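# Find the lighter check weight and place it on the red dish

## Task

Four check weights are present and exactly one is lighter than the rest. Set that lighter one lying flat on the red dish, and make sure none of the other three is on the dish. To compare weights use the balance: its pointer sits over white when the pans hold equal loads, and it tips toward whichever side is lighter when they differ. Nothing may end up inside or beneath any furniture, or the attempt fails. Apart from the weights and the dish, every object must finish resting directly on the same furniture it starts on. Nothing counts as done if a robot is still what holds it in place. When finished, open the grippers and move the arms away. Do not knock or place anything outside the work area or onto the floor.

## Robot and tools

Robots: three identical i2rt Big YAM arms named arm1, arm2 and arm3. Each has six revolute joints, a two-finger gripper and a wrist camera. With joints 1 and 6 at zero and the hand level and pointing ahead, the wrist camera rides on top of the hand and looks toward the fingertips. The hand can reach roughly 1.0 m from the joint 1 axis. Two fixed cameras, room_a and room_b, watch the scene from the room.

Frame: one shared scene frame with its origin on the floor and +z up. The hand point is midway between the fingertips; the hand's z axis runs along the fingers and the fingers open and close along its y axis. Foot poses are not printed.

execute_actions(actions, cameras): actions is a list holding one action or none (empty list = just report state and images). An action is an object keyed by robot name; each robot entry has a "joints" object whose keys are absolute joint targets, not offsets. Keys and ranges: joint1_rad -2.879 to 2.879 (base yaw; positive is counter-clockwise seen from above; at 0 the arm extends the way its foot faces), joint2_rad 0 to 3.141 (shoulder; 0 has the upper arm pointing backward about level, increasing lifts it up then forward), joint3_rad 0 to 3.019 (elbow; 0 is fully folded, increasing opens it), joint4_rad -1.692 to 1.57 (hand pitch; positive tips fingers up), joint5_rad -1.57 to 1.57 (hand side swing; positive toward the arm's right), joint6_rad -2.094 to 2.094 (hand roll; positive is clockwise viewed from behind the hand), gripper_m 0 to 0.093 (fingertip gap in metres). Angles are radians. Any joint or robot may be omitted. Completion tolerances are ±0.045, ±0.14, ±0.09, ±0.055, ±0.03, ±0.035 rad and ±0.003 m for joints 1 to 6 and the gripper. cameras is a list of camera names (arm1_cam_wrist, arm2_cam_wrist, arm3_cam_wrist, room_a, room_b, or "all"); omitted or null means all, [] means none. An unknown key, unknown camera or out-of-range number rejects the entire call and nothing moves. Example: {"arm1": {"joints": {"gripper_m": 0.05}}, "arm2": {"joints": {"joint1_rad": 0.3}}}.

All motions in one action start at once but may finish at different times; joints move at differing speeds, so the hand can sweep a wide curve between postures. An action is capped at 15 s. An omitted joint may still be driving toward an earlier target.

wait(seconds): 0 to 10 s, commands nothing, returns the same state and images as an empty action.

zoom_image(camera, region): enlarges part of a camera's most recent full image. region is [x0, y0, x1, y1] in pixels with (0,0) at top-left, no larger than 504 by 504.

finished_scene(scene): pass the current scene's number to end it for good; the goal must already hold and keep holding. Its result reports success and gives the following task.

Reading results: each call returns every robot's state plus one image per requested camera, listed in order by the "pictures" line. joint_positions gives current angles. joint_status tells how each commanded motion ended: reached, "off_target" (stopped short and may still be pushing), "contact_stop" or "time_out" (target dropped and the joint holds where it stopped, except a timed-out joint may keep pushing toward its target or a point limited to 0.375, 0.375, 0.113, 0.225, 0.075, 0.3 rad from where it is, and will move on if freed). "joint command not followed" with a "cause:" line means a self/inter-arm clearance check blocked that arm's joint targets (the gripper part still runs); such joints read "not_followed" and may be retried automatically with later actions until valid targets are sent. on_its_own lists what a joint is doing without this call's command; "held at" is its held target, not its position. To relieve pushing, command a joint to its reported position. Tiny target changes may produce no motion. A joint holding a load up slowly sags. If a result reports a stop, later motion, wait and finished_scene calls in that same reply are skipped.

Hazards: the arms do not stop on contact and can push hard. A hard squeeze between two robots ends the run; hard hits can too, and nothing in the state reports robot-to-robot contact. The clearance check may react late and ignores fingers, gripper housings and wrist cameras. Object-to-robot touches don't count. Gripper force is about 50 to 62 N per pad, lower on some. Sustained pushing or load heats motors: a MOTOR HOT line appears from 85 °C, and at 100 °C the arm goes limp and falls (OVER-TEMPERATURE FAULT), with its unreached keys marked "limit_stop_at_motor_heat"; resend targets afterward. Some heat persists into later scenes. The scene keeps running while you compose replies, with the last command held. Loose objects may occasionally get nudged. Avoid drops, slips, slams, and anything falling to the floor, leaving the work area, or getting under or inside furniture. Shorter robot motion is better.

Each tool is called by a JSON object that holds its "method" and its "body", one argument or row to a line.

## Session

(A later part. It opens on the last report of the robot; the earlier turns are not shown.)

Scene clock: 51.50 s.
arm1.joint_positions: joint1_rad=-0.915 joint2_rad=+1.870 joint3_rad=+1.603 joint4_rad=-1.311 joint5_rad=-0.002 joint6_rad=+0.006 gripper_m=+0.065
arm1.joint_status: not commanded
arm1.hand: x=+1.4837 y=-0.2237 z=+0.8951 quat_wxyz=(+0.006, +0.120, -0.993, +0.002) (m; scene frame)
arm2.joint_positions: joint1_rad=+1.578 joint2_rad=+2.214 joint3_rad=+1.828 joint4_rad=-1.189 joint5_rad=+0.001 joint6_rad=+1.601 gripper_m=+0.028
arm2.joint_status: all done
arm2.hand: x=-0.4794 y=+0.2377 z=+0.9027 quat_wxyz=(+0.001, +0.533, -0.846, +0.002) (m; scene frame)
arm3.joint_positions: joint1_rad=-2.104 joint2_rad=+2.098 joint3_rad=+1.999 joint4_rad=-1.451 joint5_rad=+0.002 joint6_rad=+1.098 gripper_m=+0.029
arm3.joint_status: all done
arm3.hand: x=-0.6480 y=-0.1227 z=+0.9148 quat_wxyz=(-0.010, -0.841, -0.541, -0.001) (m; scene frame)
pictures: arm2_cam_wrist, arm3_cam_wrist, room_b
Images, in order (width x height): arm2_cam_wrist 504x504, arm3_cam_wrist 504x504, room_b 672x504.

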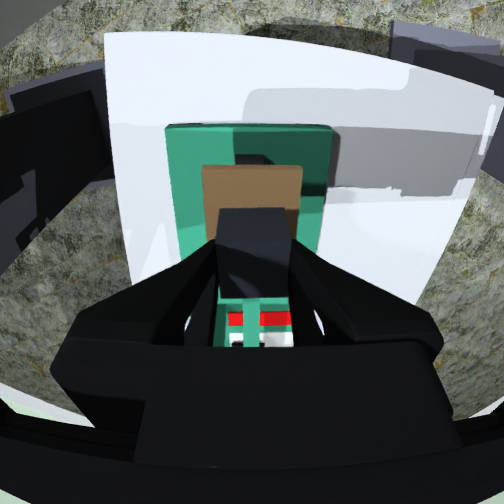

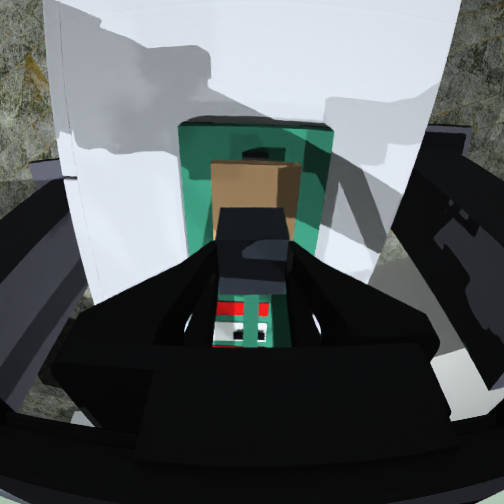

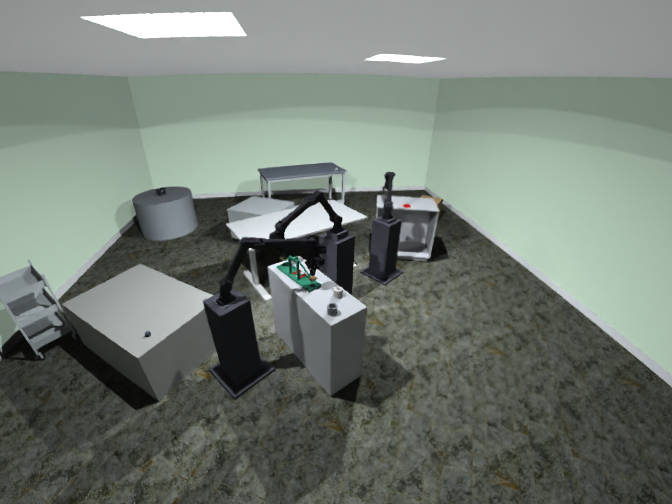

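{"method": "execute_actions", "body": {
  "actions": [
    {"arm2":{"joints":{"joint2_rad":2.22}},"arm3":{"joints":{"joint2_rad":2.136}}}
  ],
  "cameras": ["arm2_cam_wrist","arm3_cam_wrist"]
}}

Scene clock: 70.80 s.
arm1.joint_positions: joint1_rad=-0.915 joint2_rad=+1.870 joint3_rad=+1.603 joint4_rad=-1.311 joint5_rad=-0.002 joint6_rad=+0.006 gripper_m=+0.065
arm1.joint_status: not commanded
arm1.hand: x=+1.4837 y=-0.2237 z=+0.8951 quat_wxyz=(+0.006, +0.120, -0.993, +0.002) (m; scene frame)
arm2.joint_positions: joint1_rad=+1.578 joint2_rad=+2.227 joint3_rad=+1.828 joint4_rad=-1.189 joint5_rad=+0.001 joint6_rad=+1.601 gripper_m=+0.028
arm2.joint_status: all done
arm2.hand: x=-0.4778 y=+0.2370 z=+0.8945 quat_wxyz=(-0.002, +0.533, -0.846, +0.007) (m; scene frame)
arm3.joint_positions: joint1_rad=-2.104 joint2_rad=+2.134 joint3_rad=+1.999 joint4_rad=-1.451 joint5_rad=+0.002 joint6_rad=+1.098 gripper_m=+0.029
arm3.joint_status: all done
arm3.hand: x=-0.6480 y=-0.1226 z=+0.8921 quat_wxyz=(+0.008, -0.841, -0.541, +0.001) (m; scene frame)
pictures: arm2_cam_wrist, arm3_cam_wrist
Images, in order (width x height): arm2_cam_wrist 504x504, arm3_cam_wrist 504x504.

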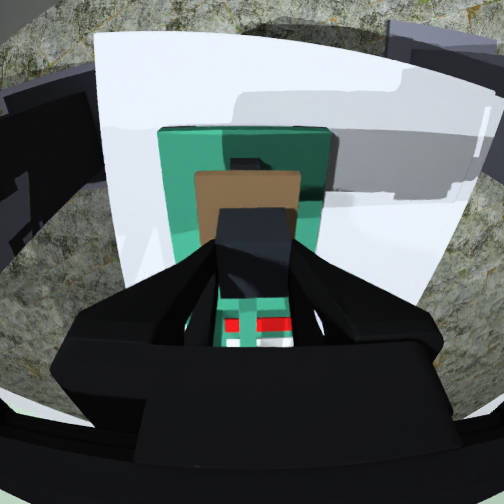

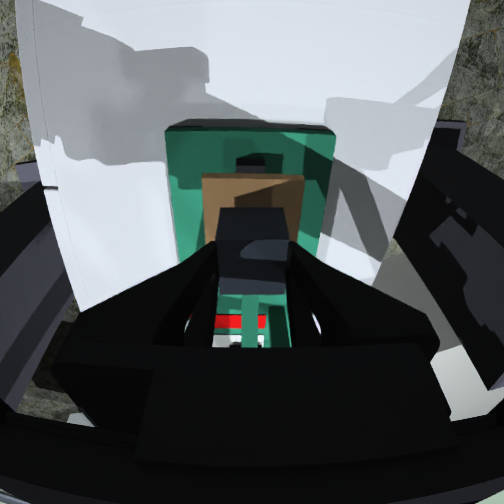

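{"method": "execute_actions", "body": {
  "actions": [
    {"arm2":{"joints":{"joint2_rad":2.232}},"arm3":{"joints":{"joint2_rad":2.15}}}
  ],
  "cameras": ["arm2_cam_wrist","arm3_cam_wrist"]
}}

Scene clock: 71.80 s.
arm1.joint_positions: joint1_rad=-0.915 joint2_rad=+1.870 joint3_rad=+1.603 joint4_rad=-1.311 joint5_rad=-0.002 joint6_rad=+0.006 gripper_m=+0.065
arm1.joint_status: not commanded
arm1.hand: x=+1.4837 y=-0.2237 z=+0.8951 quat_wxyz=(+0.006, +0.120, -0.993, +0.002) (m; scene frame)
arm2.joint_positions: joint1_rad=+1.578 joint2_rad=+2.238 joint3_rad=+1.828 joint4_rad=-1.189 joint5_rad=+0.001 joint6_rad=+1.601 gripper_m=+0.028
arm2.joint_status: all done
arm2.hand: x=-0.4765 y=+0.2363 z=+0.8877 quat_wxyz=(-0.005, +0.533, -0.846, +0.012) (m; scene frame)
arm3.joint_positions: joint1_rad=-2.104 joint2_rad=+2.138 joint3_rad=+1.999 joint4_rad=-1.451 joint5_rad=+0.002 joint6_rad=+1.098 gripper_m=+0.029
arm3.joint_status: all done
arm3.hand: x=-0.6480 y=-0.1226 z=+0.8897 quat_wxyz=(+0.010, -0.841, -0.541, +0.001) (m; scene frame)
pictures: arm2_cam_wrist, arm3_cam_wrist
Images, in order (width x height): arm2_cam_wrist 504x504, arm3_cam_wrist 504x504.

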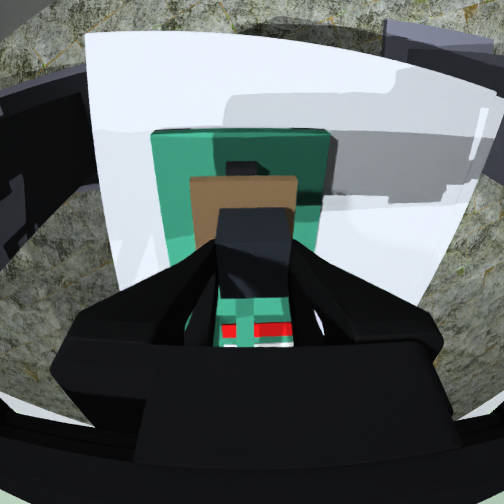

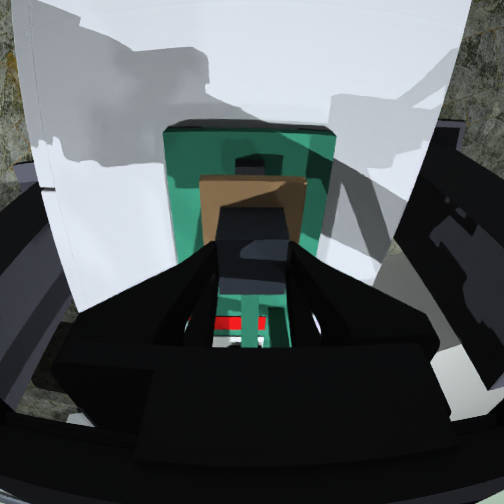

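{"method": "execute_actions", "body": {
  "actions": [
    {"arm2":{"joints":{"gripper_m":0.09}},"arm3":{"joints":{"gripper_m":0.09}}}
  ],
  "cameras": ["arm2_cam_wrist","arm3_cam_wrist","room_a","room_b"]
}}

Scene clock: 72.93 s.
arm1.joint_positions: joint1_rad=-0.915 joint2_rad=+1.870 joint3_rad=+1.603 joint4_rad=-1.311 joint5_rad=-0.002 joint6_rad=+0.006 gripper_m=+0.065
arm1.joint_status: not commanded
arm1.hand: x=+1.4837 y=-0.2237 z=+0.8951 quat_wxyz=(+0.006, +0.120, -0.993, +0.002) (m; scene frame)
arm2.joint_positions: joint1_rad=+1.578 joint2_rad=+2.238 joint3_rad=+1.828 joint4_rad=-1.189 joint5_rad=+0.001 joint6_rad=+1.601 gripper_m=+0.090
arm2.joint_status: all done
arm2.hand: x=-0.4765 y=+0.2363 z=+0.8877 quat_wxyz=(-0.005, +0.533, -0.846, +0.012) (m; scene frame)
arm3.joint_positions: joint1_rad=-2.104 joint2_rad=+2.138 joint3_rad=+2.003 joint4_rad=-1.451 joint5_rad=+0.002 joint6_rad=+1.098 gripper_m=+0.090
arm3.joint_status: all done
arm3.hand: x=-0.6473 y=-0.1235 z=+0.8912 quat_wxyz=(+0.008, -0.841, -0.541, +0.001) (m; scene frame)
pictures: arm2_cam_wrist, arm3_cam_wrist, room_a, room_b
Images, in order (width x height): arm2_cam_wrist 504x504, arm3_cam_wrist 504x504, room_a 672x504, room_b 672x504.

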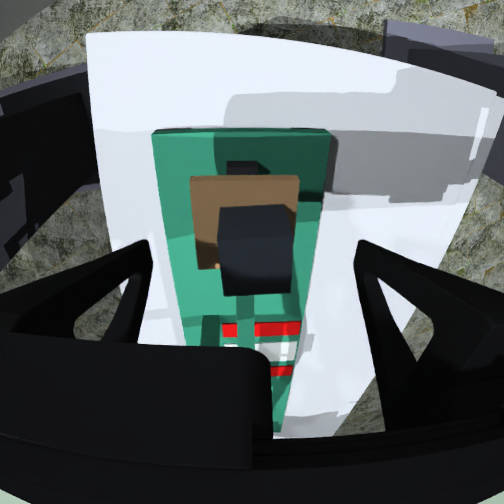

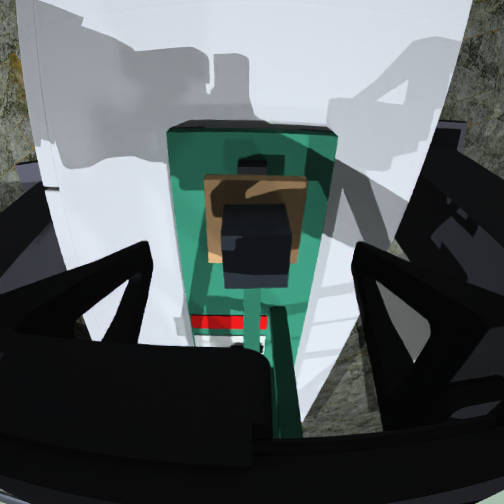

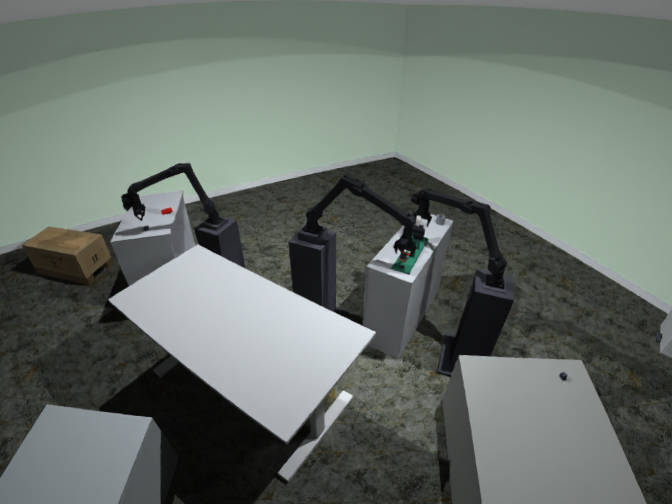

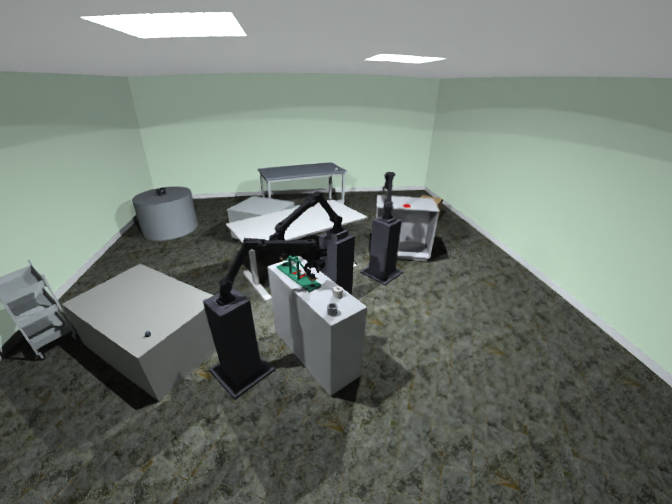

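{"method": "wait", "body": {
  "seconds": 2
}}

Scene clock: 75.10 s.
arm1.joint_positions: joint1_rad=-0.915 joint2_rad=+1.870 joint3_rad=+1.603 joint4_rad=-1.311 joint5_rad=-0.002 joint6_rad=+0.006 gripper_m=+0.065
arm1.joint_status: not commanded
arm1.hand: x=+1.4837 y=-0.2237 z=+0.8951 quat_wxyz=(+0.006, +0.120, -0.993, +0.002) (m; scene frame)
arm2.joint_positions: joint1_rad=+1.578 joint2_rad=+2.238 joint3_rad=+1.828 joint4_rad=-1.189 joint5_rad=+0.001 joint6_rad=+1.601 gripper_m=+0.090
arm2.joint_status: all done
arm2.hand: x=-0.4765 y=+0.2363 z=+0.8877 quat_wxyz=(-0.005, +0.533, -0.846, +0.012) (m; scene frame)
arm3.joint_positions: joint1_rad=-2.104 joint2_rad=+2.138 joint3_rad=+2.003 joint4_rad=-1.451 joint5_rad=+0.002 joint6_rad=+1.098 gripper_m=+0.090
arm3.joint_status: all done
arm3.hand: x=-0.6473 y=-0.1235 z=+0.8912 quat_wxyz=(+0.008, -0.841, -0.541, +0.001) (m; scene frame)
wait: 2.00 s; at rest by 0.10 s
pictures: arm1_cam_wrist, arm2_cam_wrist, arm3_cam_wrist, room_a, room_b
Images, in order (width x height): arm1_cam_wrist 504x504, arm2_cam_wrist 504x504, arm3_cam_wrist 504x504, room_a 672x504, room_b 672x504.

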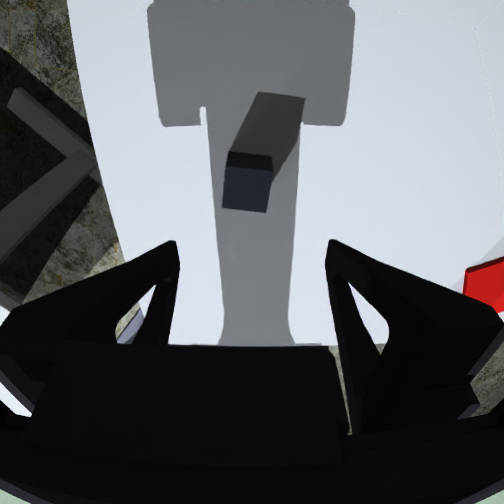

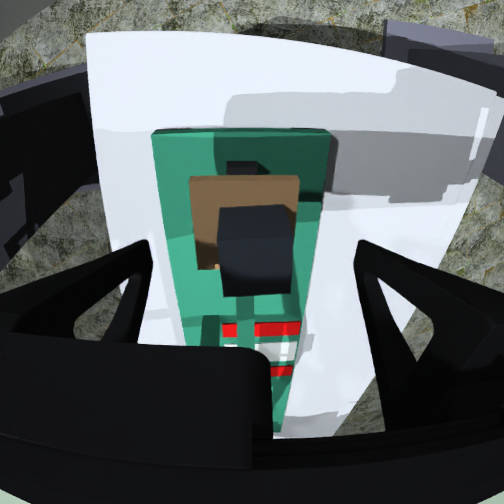

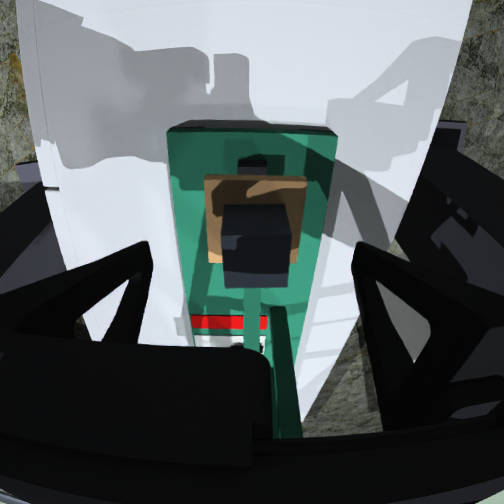

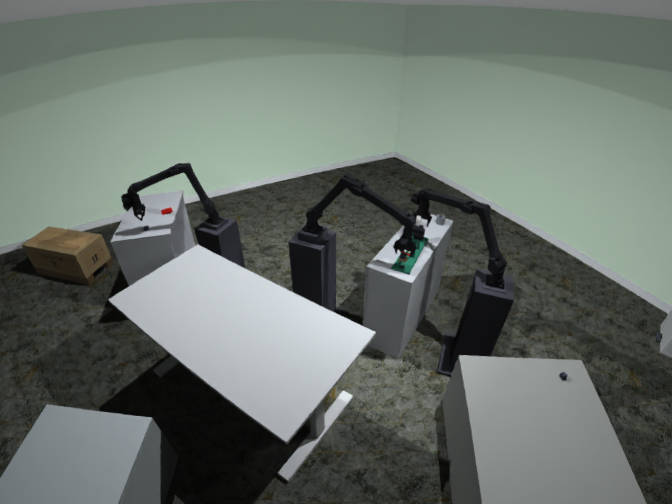

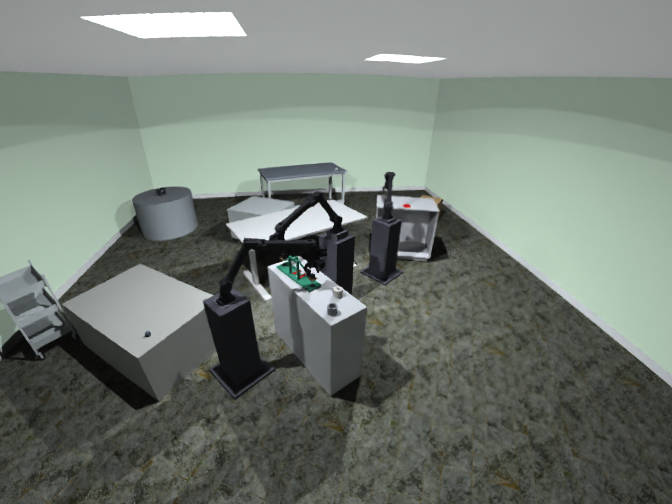

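{"method": "zoom_image", "body": {
  "camera": "arm1_cam_wrist",
  "region": [190, 130, 310, 250]
}}

{"method": "zoom_image", "body": {
  "camera": "room_a",
  "region": [440, 330, 640, 480]
}}

Region (190, 130, 310, 250) of arm1_cam_wrist's 504x504 image, scaled by 4.200, with more detail than that image has.

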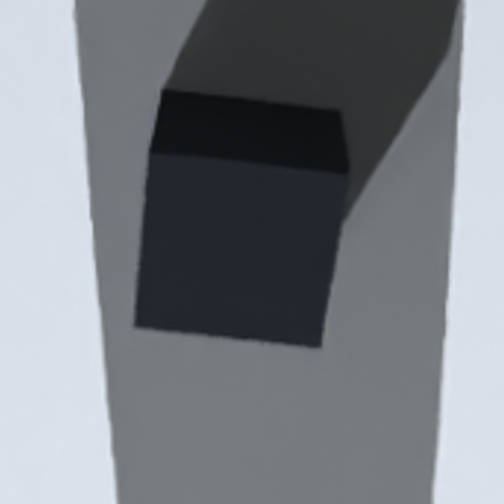

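Region (440, 330, 640, 480) of room_a's 672x504 image, scaled by 2.520, with more detail than that image has; it fills the top 378 rows of this view, and the rest is white.

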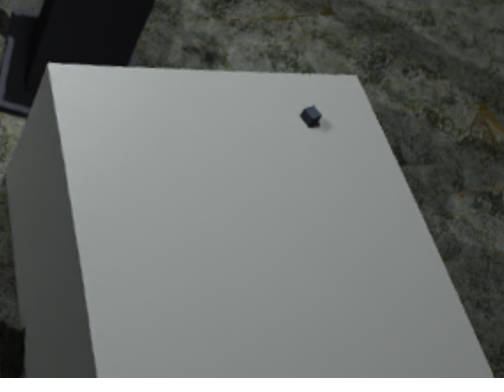

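{"method": "execute_actions", "body": {
  "actions": [
    {"arm1":{"joints":{"joint2_rad":1.93,"joint3_rad":1.485,"joint4_rad":-1.093,"joint6_rad":0.13}},"arm2":{"joints":{"gripper_m":0.018}},"arm3":{"joints":{"joint2_rad":1.6,"joint6_rad":0.55}}}
  ],
  "cameras": ["arm1_cam_wrist","arm2_cam_wrist","arm3_cam_wrist"]
}}

Scene clock: 83.10 s.
arm1.joint_positions: joint1_rad=-0.915 joint2_rad=+1.934 joint3_rad=+1.474 joint4_rad=-1.109 joint5_rad=-0.002 joint6_rad=+0.122 gripper_m=+0.065
arm1.joint_status: all done
arm1.hand: x=+1.4805 y=-0.2248 z=+0.8145 quat_wxyz=(+0.002, +0.062, -0.998, +0.002) (m; scene frame)
arm2.joint_positions: joint1_rad=+1.578 joint2_rad=+2.238 joint3_rad=+1.828 joint4_rad=-1.189 joint5_rad=+0.001 joint6_rad=+1.601 gripper_m=+0.028
arm2.joint_status: gripper_m off_target (ended at +0.028, target +0.018)
arm2.hand: x=-0.4766 y=+0.2364 z=+0.8877 quat_wxyz=(-0.005, +0.532, -0.846, +0.012) (m; scene frame)
arm3.joint_positions: joint1_rad=-2.104 joint2_rad=+1.610 joint3_rad=+2.040 joint4_rad=-1.447 joint5_rad=+0.002 joint6_rad=+0.563 gripper_m=+0.090
arm3.joint_status: all done
arm3.hand: x=-0.6949 y=-0.0642 z=+1.2312 quat_wxyz=(-0.269, -0.643, -0.716, +0.046) (m; scene frame)
pictures: arm1_cam_wrist, arm2_cam_wrist, arm3_cam_wrist
Images, in order (width x height): arm1_cam_wrist 504x504, arm2_cam_wrist 504x504, arm3_cam_wrist 504x504.

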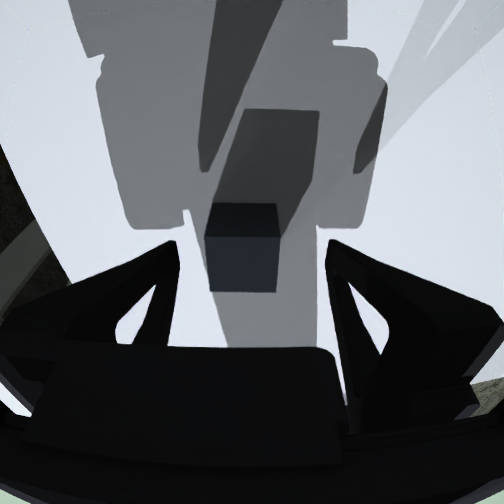

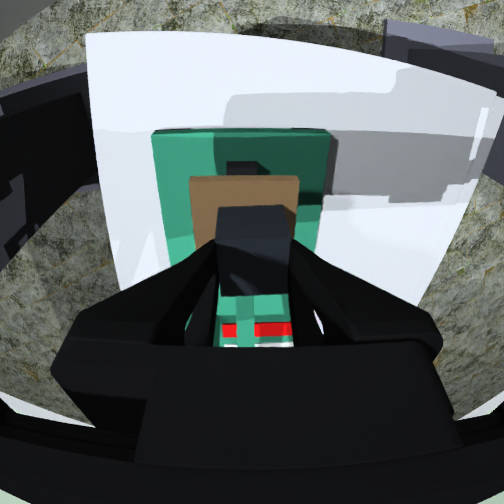

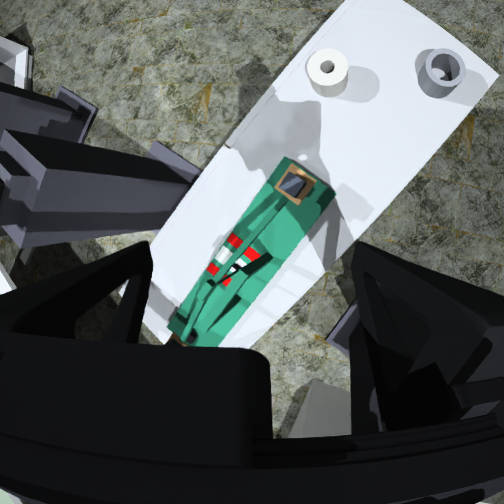

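{"method": "execute_actions", "body": {
  "actions": [
    {"arm1":{"joints":{"gripper_m":0.018}},"arm2":{"joints":{"joint1_rad":0.15,"joint2_rad":2.06}},"arm3":{"joints":{"joint1_rad":-0.75,"joint2_rad":1.4,"joint3_rad":1.45,"joint4_rad":-1.62,"joint6_rad":-0.35,"gripper_m":0.065}}}
  ]
}}

Scene clock: 86.87 s.
arm1.joint_positions: joint1_rad=-0.915 joint2_rad=+1.934 joint3_rad=+1.474 joint4_rad=-1.109 joint5_rad=-0.001 joint6_rad=+0.122 gripper_m=+0.029
arm1.joint_status: gripper_m off_target (ended at +0.029, target +0.018)
arm1.hand: x=+1.4807 y=-0.2249 z=+0.8145 quat_wxyz=(+0.002, +0.062, -0.998, +0.002) (m; scene frame)
arm2.joint_positions: joint1_rad=+0.139 joint2_rad=+2.085 joint3_rad=+1.843 joint4_rad=-1.173 joint5_rad=+0.002 joint6_rad=+1.601 gripper_m=+0.028
arm2.joint_status: all done
arm2.hand: x=+0.3115 y=+0.6199 z=+0.9868 quat_wxyz=(-0.009, -0.157, -0.985, -0.074) (m; scene frame)
arm3.joint_positions: joint1_rad=-0.747 joint2_rad=+1.413 joint3_rad=+1.440 joint4_rad=-1.607 joint5_rad=+0.000 joint6_rad=-0.337 gripper_m=+0.065
arm3.joint_status: all done
arm3.hand: x=-0.6882 y=+0.5719 z=+1.0551 quat_wxyz=(+0.004, +0.387, -0.922, +0.000) (m; scene frame)
pictures: arm1_cam_wrist, arm2_cam_wrist, arm3_cam_wrist, room_a, room_b
Images, in order (width x height): arm1_cam_wrist 504x504, arm2_cam_wrist 504x504, arm3_cam_wrist 504x504, room_a 672x504, room_b 672x504.

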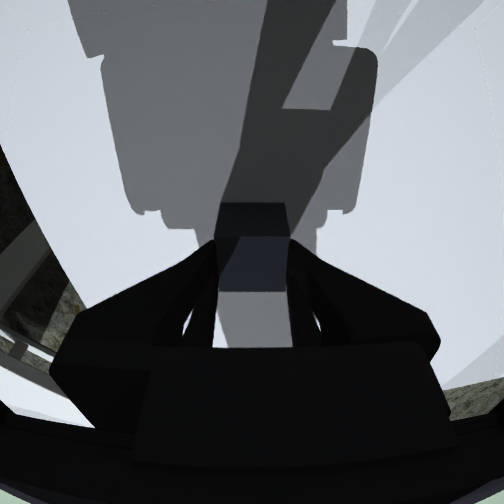

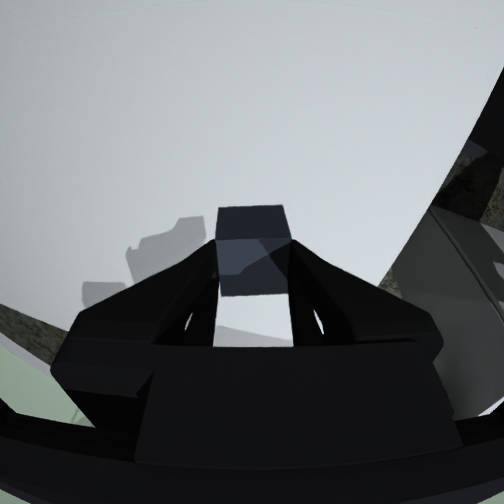

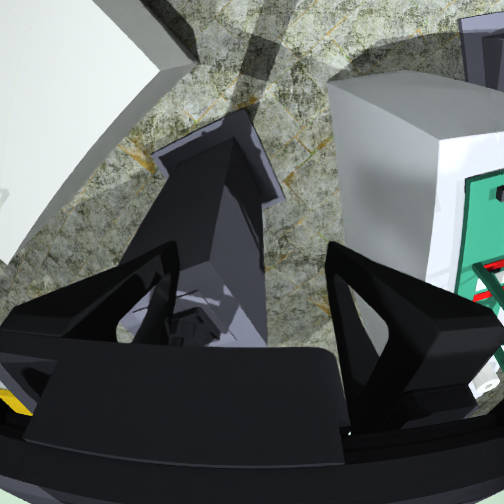

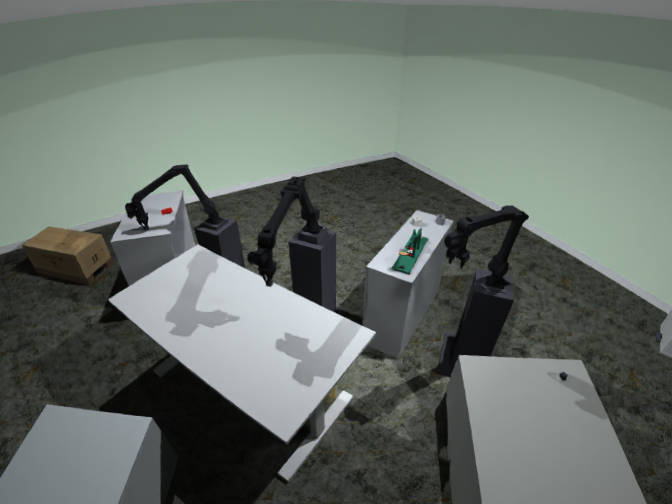

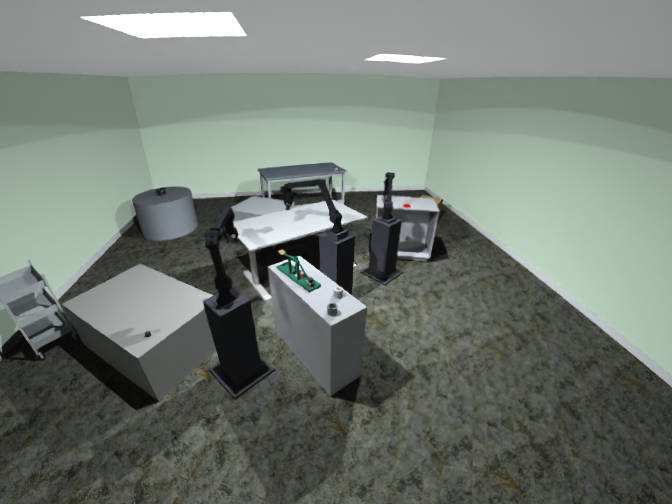

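{"method": "execute_actions", "body": {
  "actions": [
    {"arm1":{"joints":{"joint1_rad":-1.475,"joint2_rad":1.765,"joint3_rad":1.40,"joint4_rad":-1.195}},"arm2":{"joints":{"joint2_rad":2.395,"joint4_rad":-0.99}},"arm3":{"joints":{"joint1_rad":0.91,"joint2_rad":2.245,"joint3_rad":1.63,"joint4_rad":-0.915,"joint6_rad":-1.3}}}
  ],
  "cameras": ["arm1_cam_wrist","arm2_cam_wrist","arm3_cam_wrist"]
}}

Scene clock: 91.27 s.
arm1.joint_positions: joint1_rad=-1.481 joint2_rad=+1.762 joint3_rad=+1.384 joint4_rad=-1.180 joint5_rad=+0.002 joint6_rad=+0.124 gripper_m=+0.029
arm1.joint_status: all done
arm1.hand: x=+1.4273 y=-0.5250 z=+0.8739 quat_wxyz=(-0.004, -0.220, -0.976, +0.005) (m; scene frame)
arm2.joint_positions: joint1_rad=+0.139 joint2_rad=+2.426 joint3_rad=+1.846 joint4_rad=-1.001 joint5_rad=+0.001 joint6_rad=+1.602 gripper_m=+0.028
arm2.joint_status: all done
arm2.hand: x=+0.3084 y=+0.6124 z=+0.7670 quat_wxyz=(+0.002, -0.158, -0.987, +0.008) (m; scene frame)
arm3.joint_positions: joint1_rad=+0.916 joint2_rad=+2.255 joint3_rad=+1.630 joint4_rad=-0.920 joint5_rad=-0.002 joint6_rad=-1.287 gripper_m=+0.065
arm3.joint_status: all done
arm3.hand: x=-1.3838 y=+0.9293 z=+0.6868 quat_wxyz=(-0.012, +0.991, +0.132, -0.006) (m; scene frame)
pictures: arm1_cam_wrist, arm2_cam_wrist, arm3_cam_wrist
Images, in order (width x height): arm1_cam_wrist 504x504, arm2_cam_wrist 504x504, arm3_cam_wrist 504x504.

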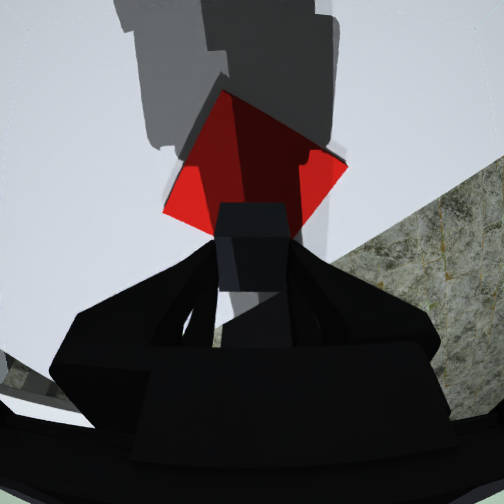

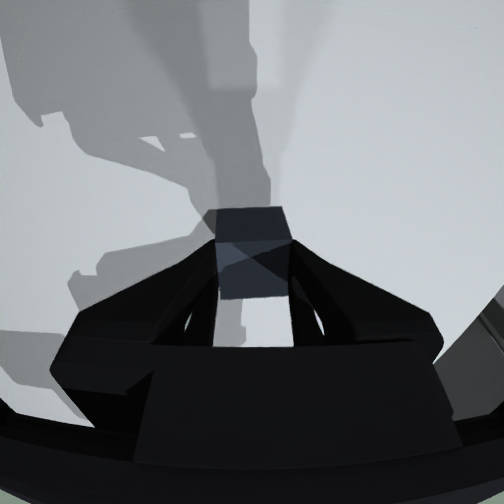

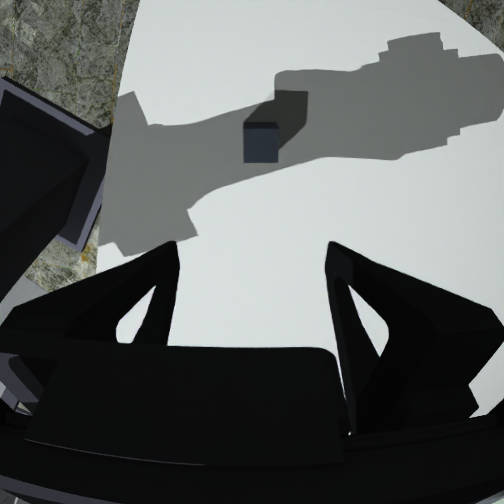

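{"method": "zoom_image", "body": {
  "camera": "arm3_cam_wrist",
  "region": [210, 100, 310, 200]
}}

{"method": "zoom_image", "body": {
  "camera": "arm1_cam_wrist",
  "region": [140, 60, 370, 290]
}}

Region (210, 100, 310, 200) of arm3_cam_wrist's 504x504 image, scaled by 5.040, with more detail than that image has.

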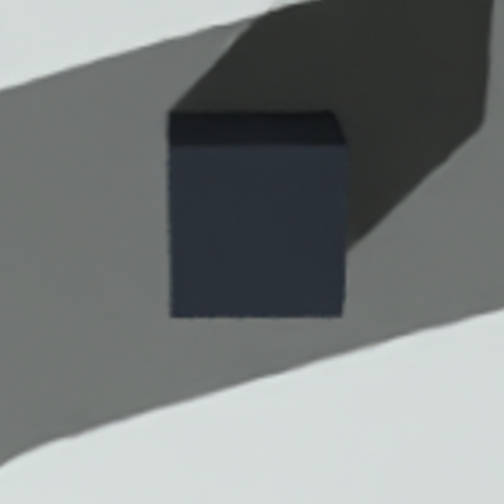

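Region (140, 60, 370, 290) of arm1_cam_wrist's 504x504 image, scaled by 2.191, with more detail than that image has.

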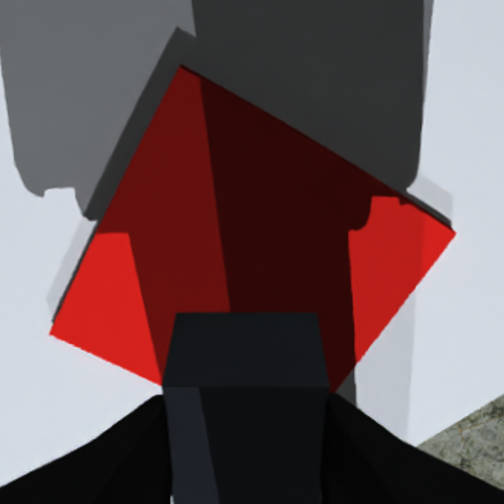

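{"method": "execute_actions", "body": {
  "actions": [
    {"arm1":{"joints":{"joint2_rad":1.835,"joint3_rad":1.345,"joint4_rad":-1.06}},"arm2":{"joints":{"joint2_rad":2.425}},"arm3":{"joints":{"joint1_rad":0.925,"joint2_rad":2.55,"joint3_rad":1.775,"joint4_rad":-0.75,"gripper_m":0.09}}}
  ],
  "cameras": ["arm1_cam_wrist","arm2_cam_wrist","arm3_cam_wrist"]
}}

Scene clock: 94.13 s.
arm1.joint_positions: joint1_rad=-1.481 joint2_rad=+1.836 joint3_rad=+1.337 joint4_rad=-1.075 joint5_rad=+0.002 joint6_rad=+0.124 gripper_m=+0.029
arm1.joint_status: all done
arm1.hand: x=+1.4297 y=-0.5262 z=+0.8212 quat_wxyz=(+0.003, -0.220, -0.976, +0.004) (m; scene frame)
arm2.joint_positions: joint1_rad=+0.139 joint2_rad=+2.430 joint3_rad=+1.846 joint4_rad=-1.001 joint5_rad=+0.001 joint6_rad=+1.602 gripper_m=+0.028
arm2.joint_status: all done
arm2.hand: x=+0.3081 y=+0.6115 z=+0.7647 quat_wxyz=(+0.002, -0.158, -0.987, +0.009) (m; scene frame)
arm3.joint_positions: joint1_rad=+0.916 joint2_rad=+2.564 joint3_rad=+1.758 joint4_rad=-0.757 joint5_rad=-0.002 joint6_rad=-1.288 gripper_m=+0.090
arm3.joint_status: all done
arm3.hand: x=-1.3901 y=+0.9399 z=+0.5338 quat_wxyz=(-0.003, +0.991, +0.133, -0.002) (m; scene frame)
pictures: arm1_cam_wrist, arm2_cam_wrist, arm3_cam_wrist
Images, in order (width x height): arm1_cam_wrist 504x504, arm2_cam_wrist 504x504, arm3_cam_wrist 504x504.

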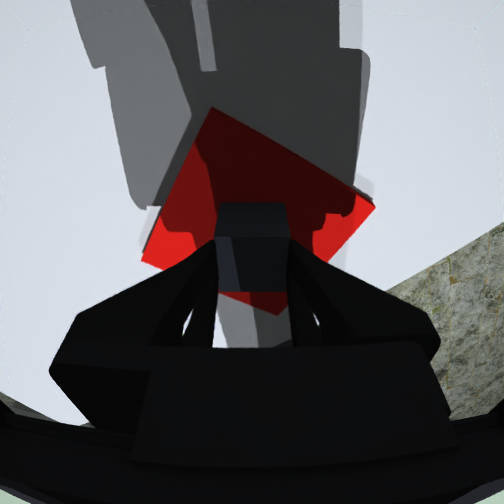

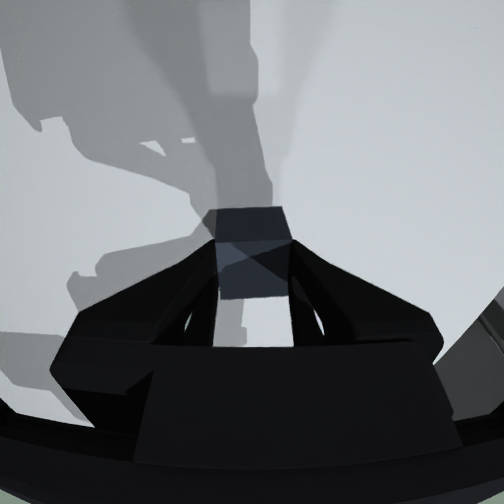

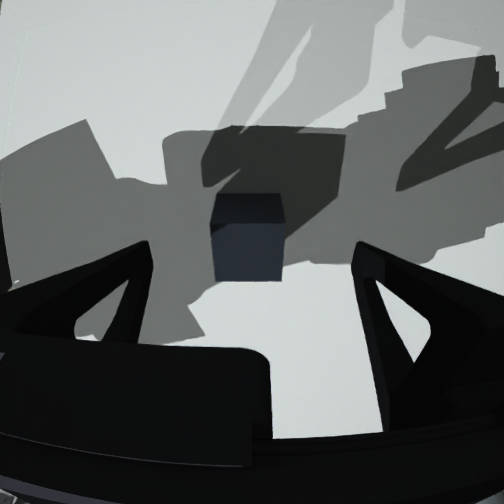

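{"method": "execute_actions", "body": {
  "actions": [
    {"arm1":{"joints":{"gripper_m":0.065}},"arm2":{"joints":{"joint2_rad":2.44}},"arm3":{"joints":{"joint1_rad":0.938,"joint2_rad":2.567,"gripper_m":0.018}}}
  ],
  "cameras": ["arm1_cam_wrist","arm2_cam_wrist","arm3_cam_wrist"]
}}

Scene clock: 95.83 s.
arm1.joint_positions: joint1_rad=-1.481 joint2_rad=+1.836 joint3_rad=+1.337 joint4_rad=-1.075 joint5_rad=+0.002 joint6_rad=+0.124 gripper_m=+0.065
arm1.joint_status: all done
arm1.hand: x=+1.4297 y=-0.5262 z=+0.8212 quat_wxyz=(+0.003, -0.220, -0.976, +0.004) (m; scene frame)
arm2.joint_positions: joint1_rad=+0.139 joint2_rad=+2.446 joint3_rad=+1.846 joint4_rad=-1.000 joint5_rad=+0.001 joint6_rad=+1.602 gripper_m=+0.028
arm2.joint_status: all done
arm2.hand: x=+0.3069 y=+0.6075 z=+0.7544 quat_wxyz=(+0.003, -0.158, -0.987, +0.017) (m; scene frame)
arm3.joint_positions: joint1_rad=+0.933 joint2_rad=+2.564 joint3_rad=+1.758 joint4_rad=-0.757 joint5_rad=+0.000 joint6_rad=-1.288 gripper_m=+0.028
arm3.joint_status: gripper_m off_target (ended at +0.028, target +0.018); the others done
arm3.hand: x=-1.3987 y=+0.9345 z=+0.5338 quat_wxyz=(-0.004, +0.990, +0.141, -0.001) (m; scene frame)
pictures: arm1_cam_wrist, arm2_cam_wrist, arm3_cam_wrist
Images, in order (width x height): arm1_cam_wrist 504x504, arm2_cam_wrist 504x504, arm3_cam_wrist 504x504.

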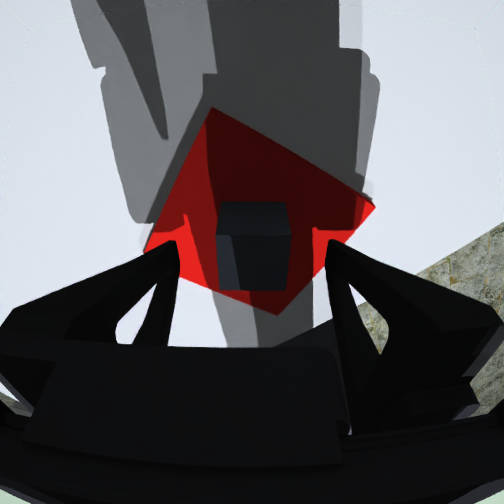

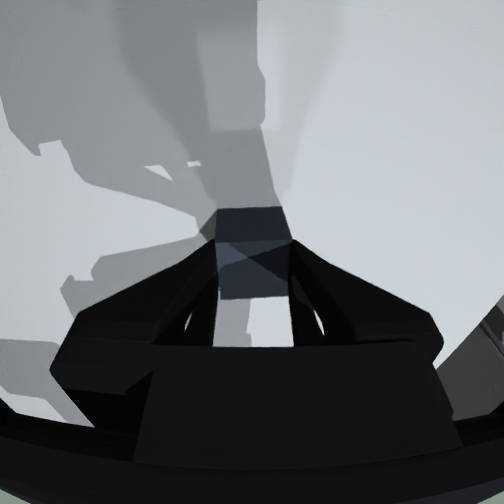

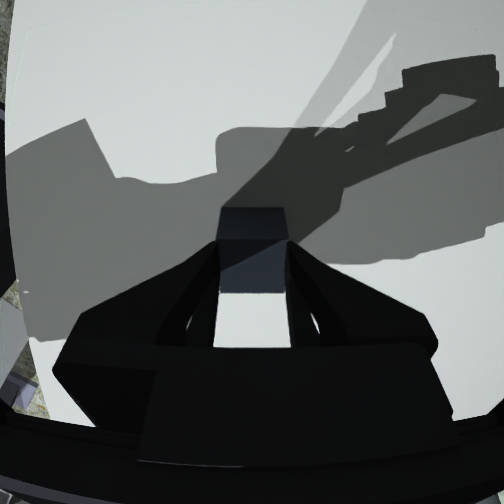

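{"method": "execute_actions", "body": {
  "actions": [
    {"arm2":{"joints":{"gripper_m":0.09}},"arm3":{"joints":{"joint1_rad":-1.452,"joint2_rad":1.905,"joint3_rad":1.88,"joint4_rad":-1.522,"joint6_rad":-1.39}}}
  ],
  "cameras": ["arm2_cam_wrist","arm3_cam_wrist","room_a","room_b"]
}}

Scene clock: 99.43 s.
arm1.joint_positions: joint1_rad=-1.481 joint2_rad=+1.836 joint3_rad=+1.337 joint4_rad=-1.075 joint5_rad=+0.002 joint6_rad=+0.124 gripper_m=+0.065
arm1.joint_status: not commanded
arm1.hand: x=+1.4297 y=-0.5262 z=+0.8212 quat_wxyz=(+0.003, -0.220, -0.976, +0.004) (m; scene frame)
arm2.joint_positions: joint1_rad=+0.139 joint2_rad=+2.446 joint3_rad=+1.846 joint4_rad=-1.000 joint5_rad=+0.001 joint6_rad=+1.602 gripper_m=+0.090
arm2.joint_status: all done
arm2.hand: x=+0.3069 y=+0.6075 z=+0.7544 quat_wxyz=(+0.003, -0.158, -0.987, +0.017) (m; scene frame)
arm3.joint_positions: joint1_rad=-1.454 joint2_rad=+1.934 joint3_rad=+1.872 joint4_rad=-1.509 joint5_rad=+0.002 joint6_rad=-1.377 gripper_m=+0.028
arm3.joint_status: all done
arm3.hand: x=-0.4732 y=+0.2425 z=+0.9663 quat_wxyz=(+0.000, +0.534, -0.845, +0.000) (m; scene frame)
pictures: arm2_cam_wrist, arm3_cam_wrist, room_a, room_b
Images, in order (width x height): arm2_cam_wrist 504x504, arm3_cam_wrist 504x504, room_a 672x504, room_b 672x504.

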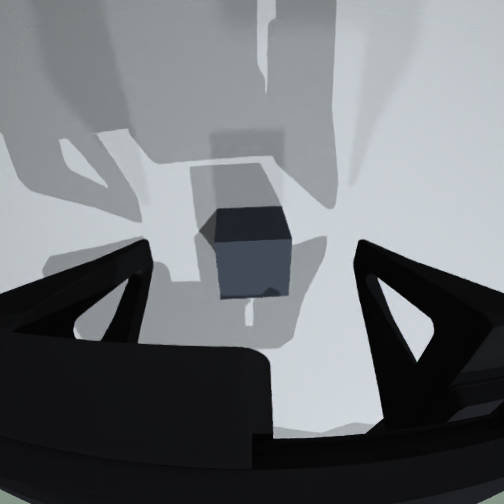

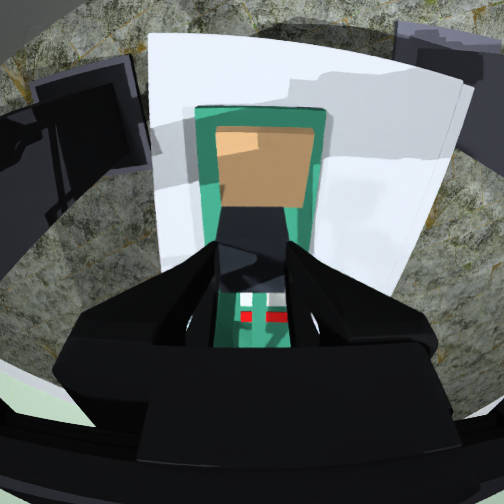

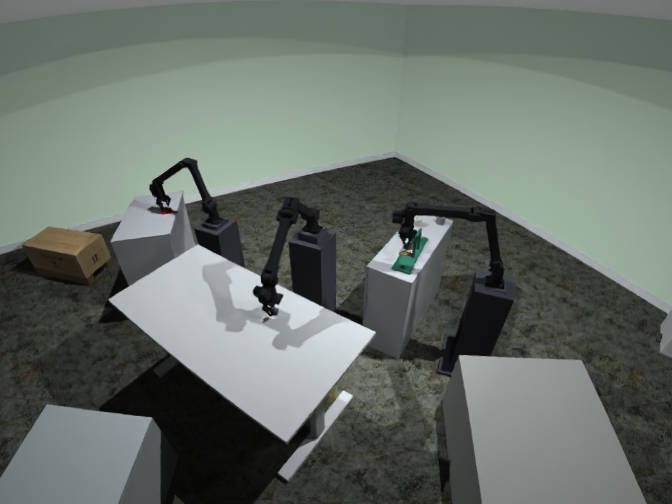

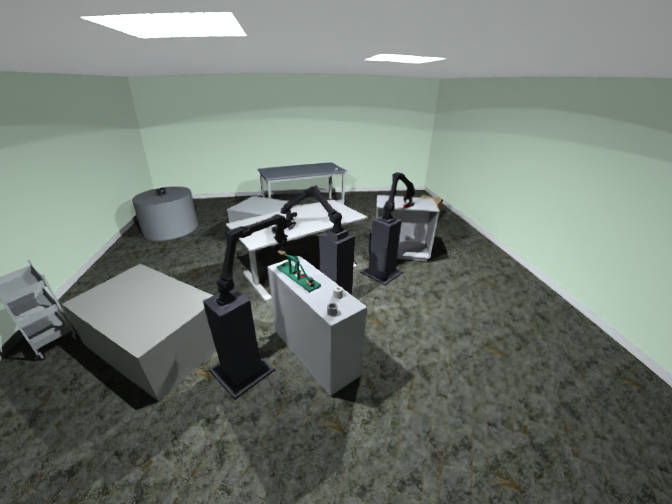

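{"method": "zoom_image", "body": {
  "camera": "arm3_cam_wrist",
  "region": [170, 90, 350, 270]
}}

{"method": "zoom_image", "body": {
  "camera": "room_b",
  "region": [250, 220, 370, 310]
}}

Region (170, 90, 350, 270) of arm3_cam_wrist's 504x504 image, scaled by 2.800, with more detail than that image has.

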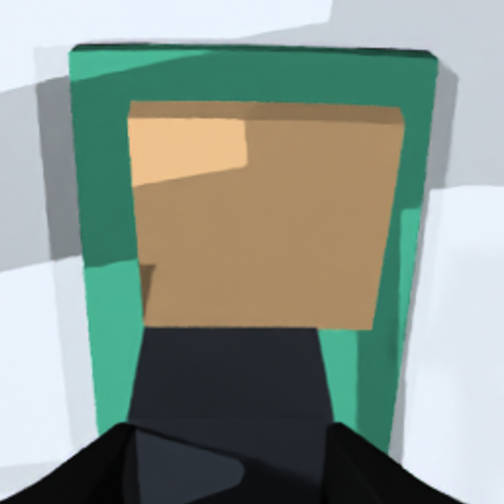

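Region (250, 220, 370, 310) of room_b's 672x504 image, scaled by 4.200, with more detail than that image has; it fills the top 378 rows of this view, and the rest is white.

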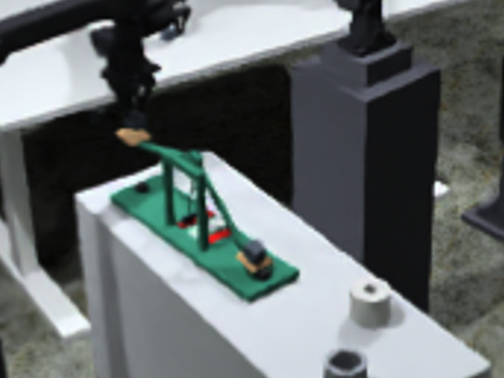

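{"method": "execute_actions", "body": {
  "actions": [
    {"arm2":{"joints":{"joint1_rad":0.8,"joint2_rad":1.95,"joint4_rad":-1.3}},"arm3":{"joints":{"joint1_rad":-1.44,"joint2_rad":1.985,"joint3_rad":1.762,"joint4_rad":-1.323}}}
  ],
  "cameras": ["arm3_cam_wrist","room_a","room_b"]
}}

Scene clock: 104.20 s.
arm1.joint_positions: joint1_rad=-1.481 joint2_rad=+1.836 joint3_rad=+1.337 joint4_rad=-1.075 joint5_rad=+0.002 joint6_rad=+0.124 gripper_m=+0.065
arm1.joint_status: not commanded
arm1.hand: x=+1.4297 y=-0.5262 z=+0.8212 quat_wxyz=(+0.003, -0.220, -0.976, +0.004) (m; scene frame)
arm2.joint_positions: joint1_rad=+0.793 joint2_rad=+1.962 joint3_rad=+1.860 joint4_rad=-1.285 joint5_rad=-0.001 joint6_rad=+1.602 gripper_m=+0.090
arm2.joint_status: all done
arm2.hand: x=-0.1148 y=+0.5818 z=+1.0709 quat_wxyz=(+0.022, +0.167, -0.982, -0.089) (m; scene frame)
arm3.joint_positions: joint1_rad=-1.447 joint2_rad=+1.987 joint3_rad=+1.753 joint4_rad=-1.339 joint5_rad=+0.002 joint6_rad=-1.378 gripper_m=+0.028
arm3.joint_status: all done
arm3.hand: x=-0.4652 y=+0.2450 z=+0.8903 quat_wxyz=(+0.001, +0.537, -0.843, -0.001) (m; scene frame)
pictures: arm3_cam_wrist, room_a, room_b
Images, in order (width x height): arm3_cam_wrist 504x504, room_a 672x504, room_b 672x504.

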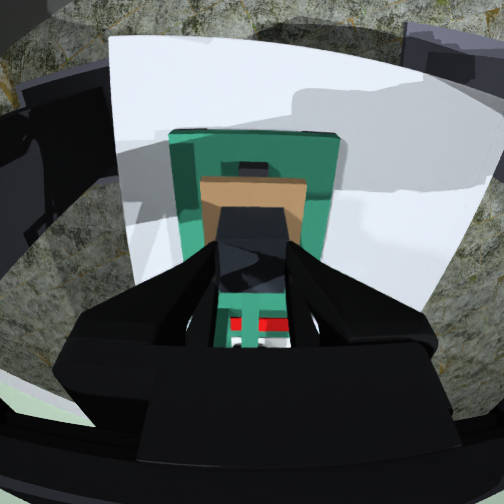

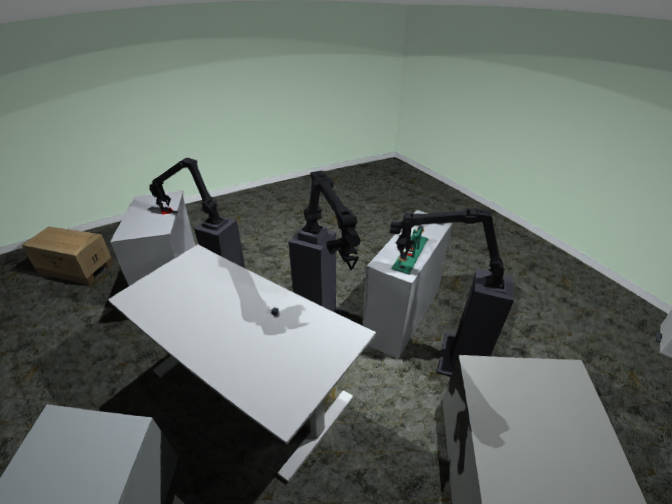

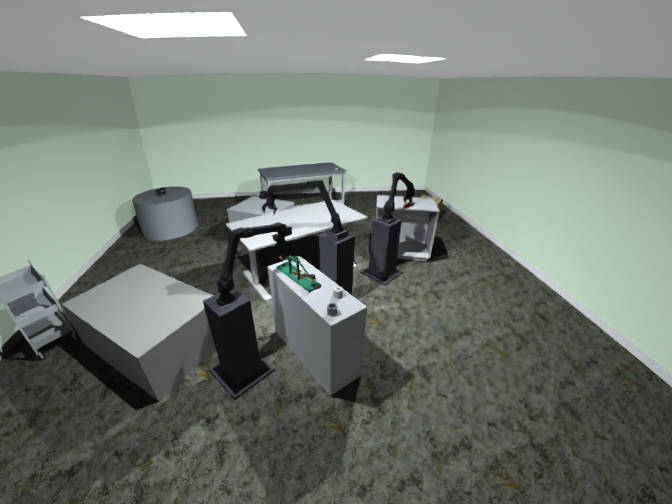

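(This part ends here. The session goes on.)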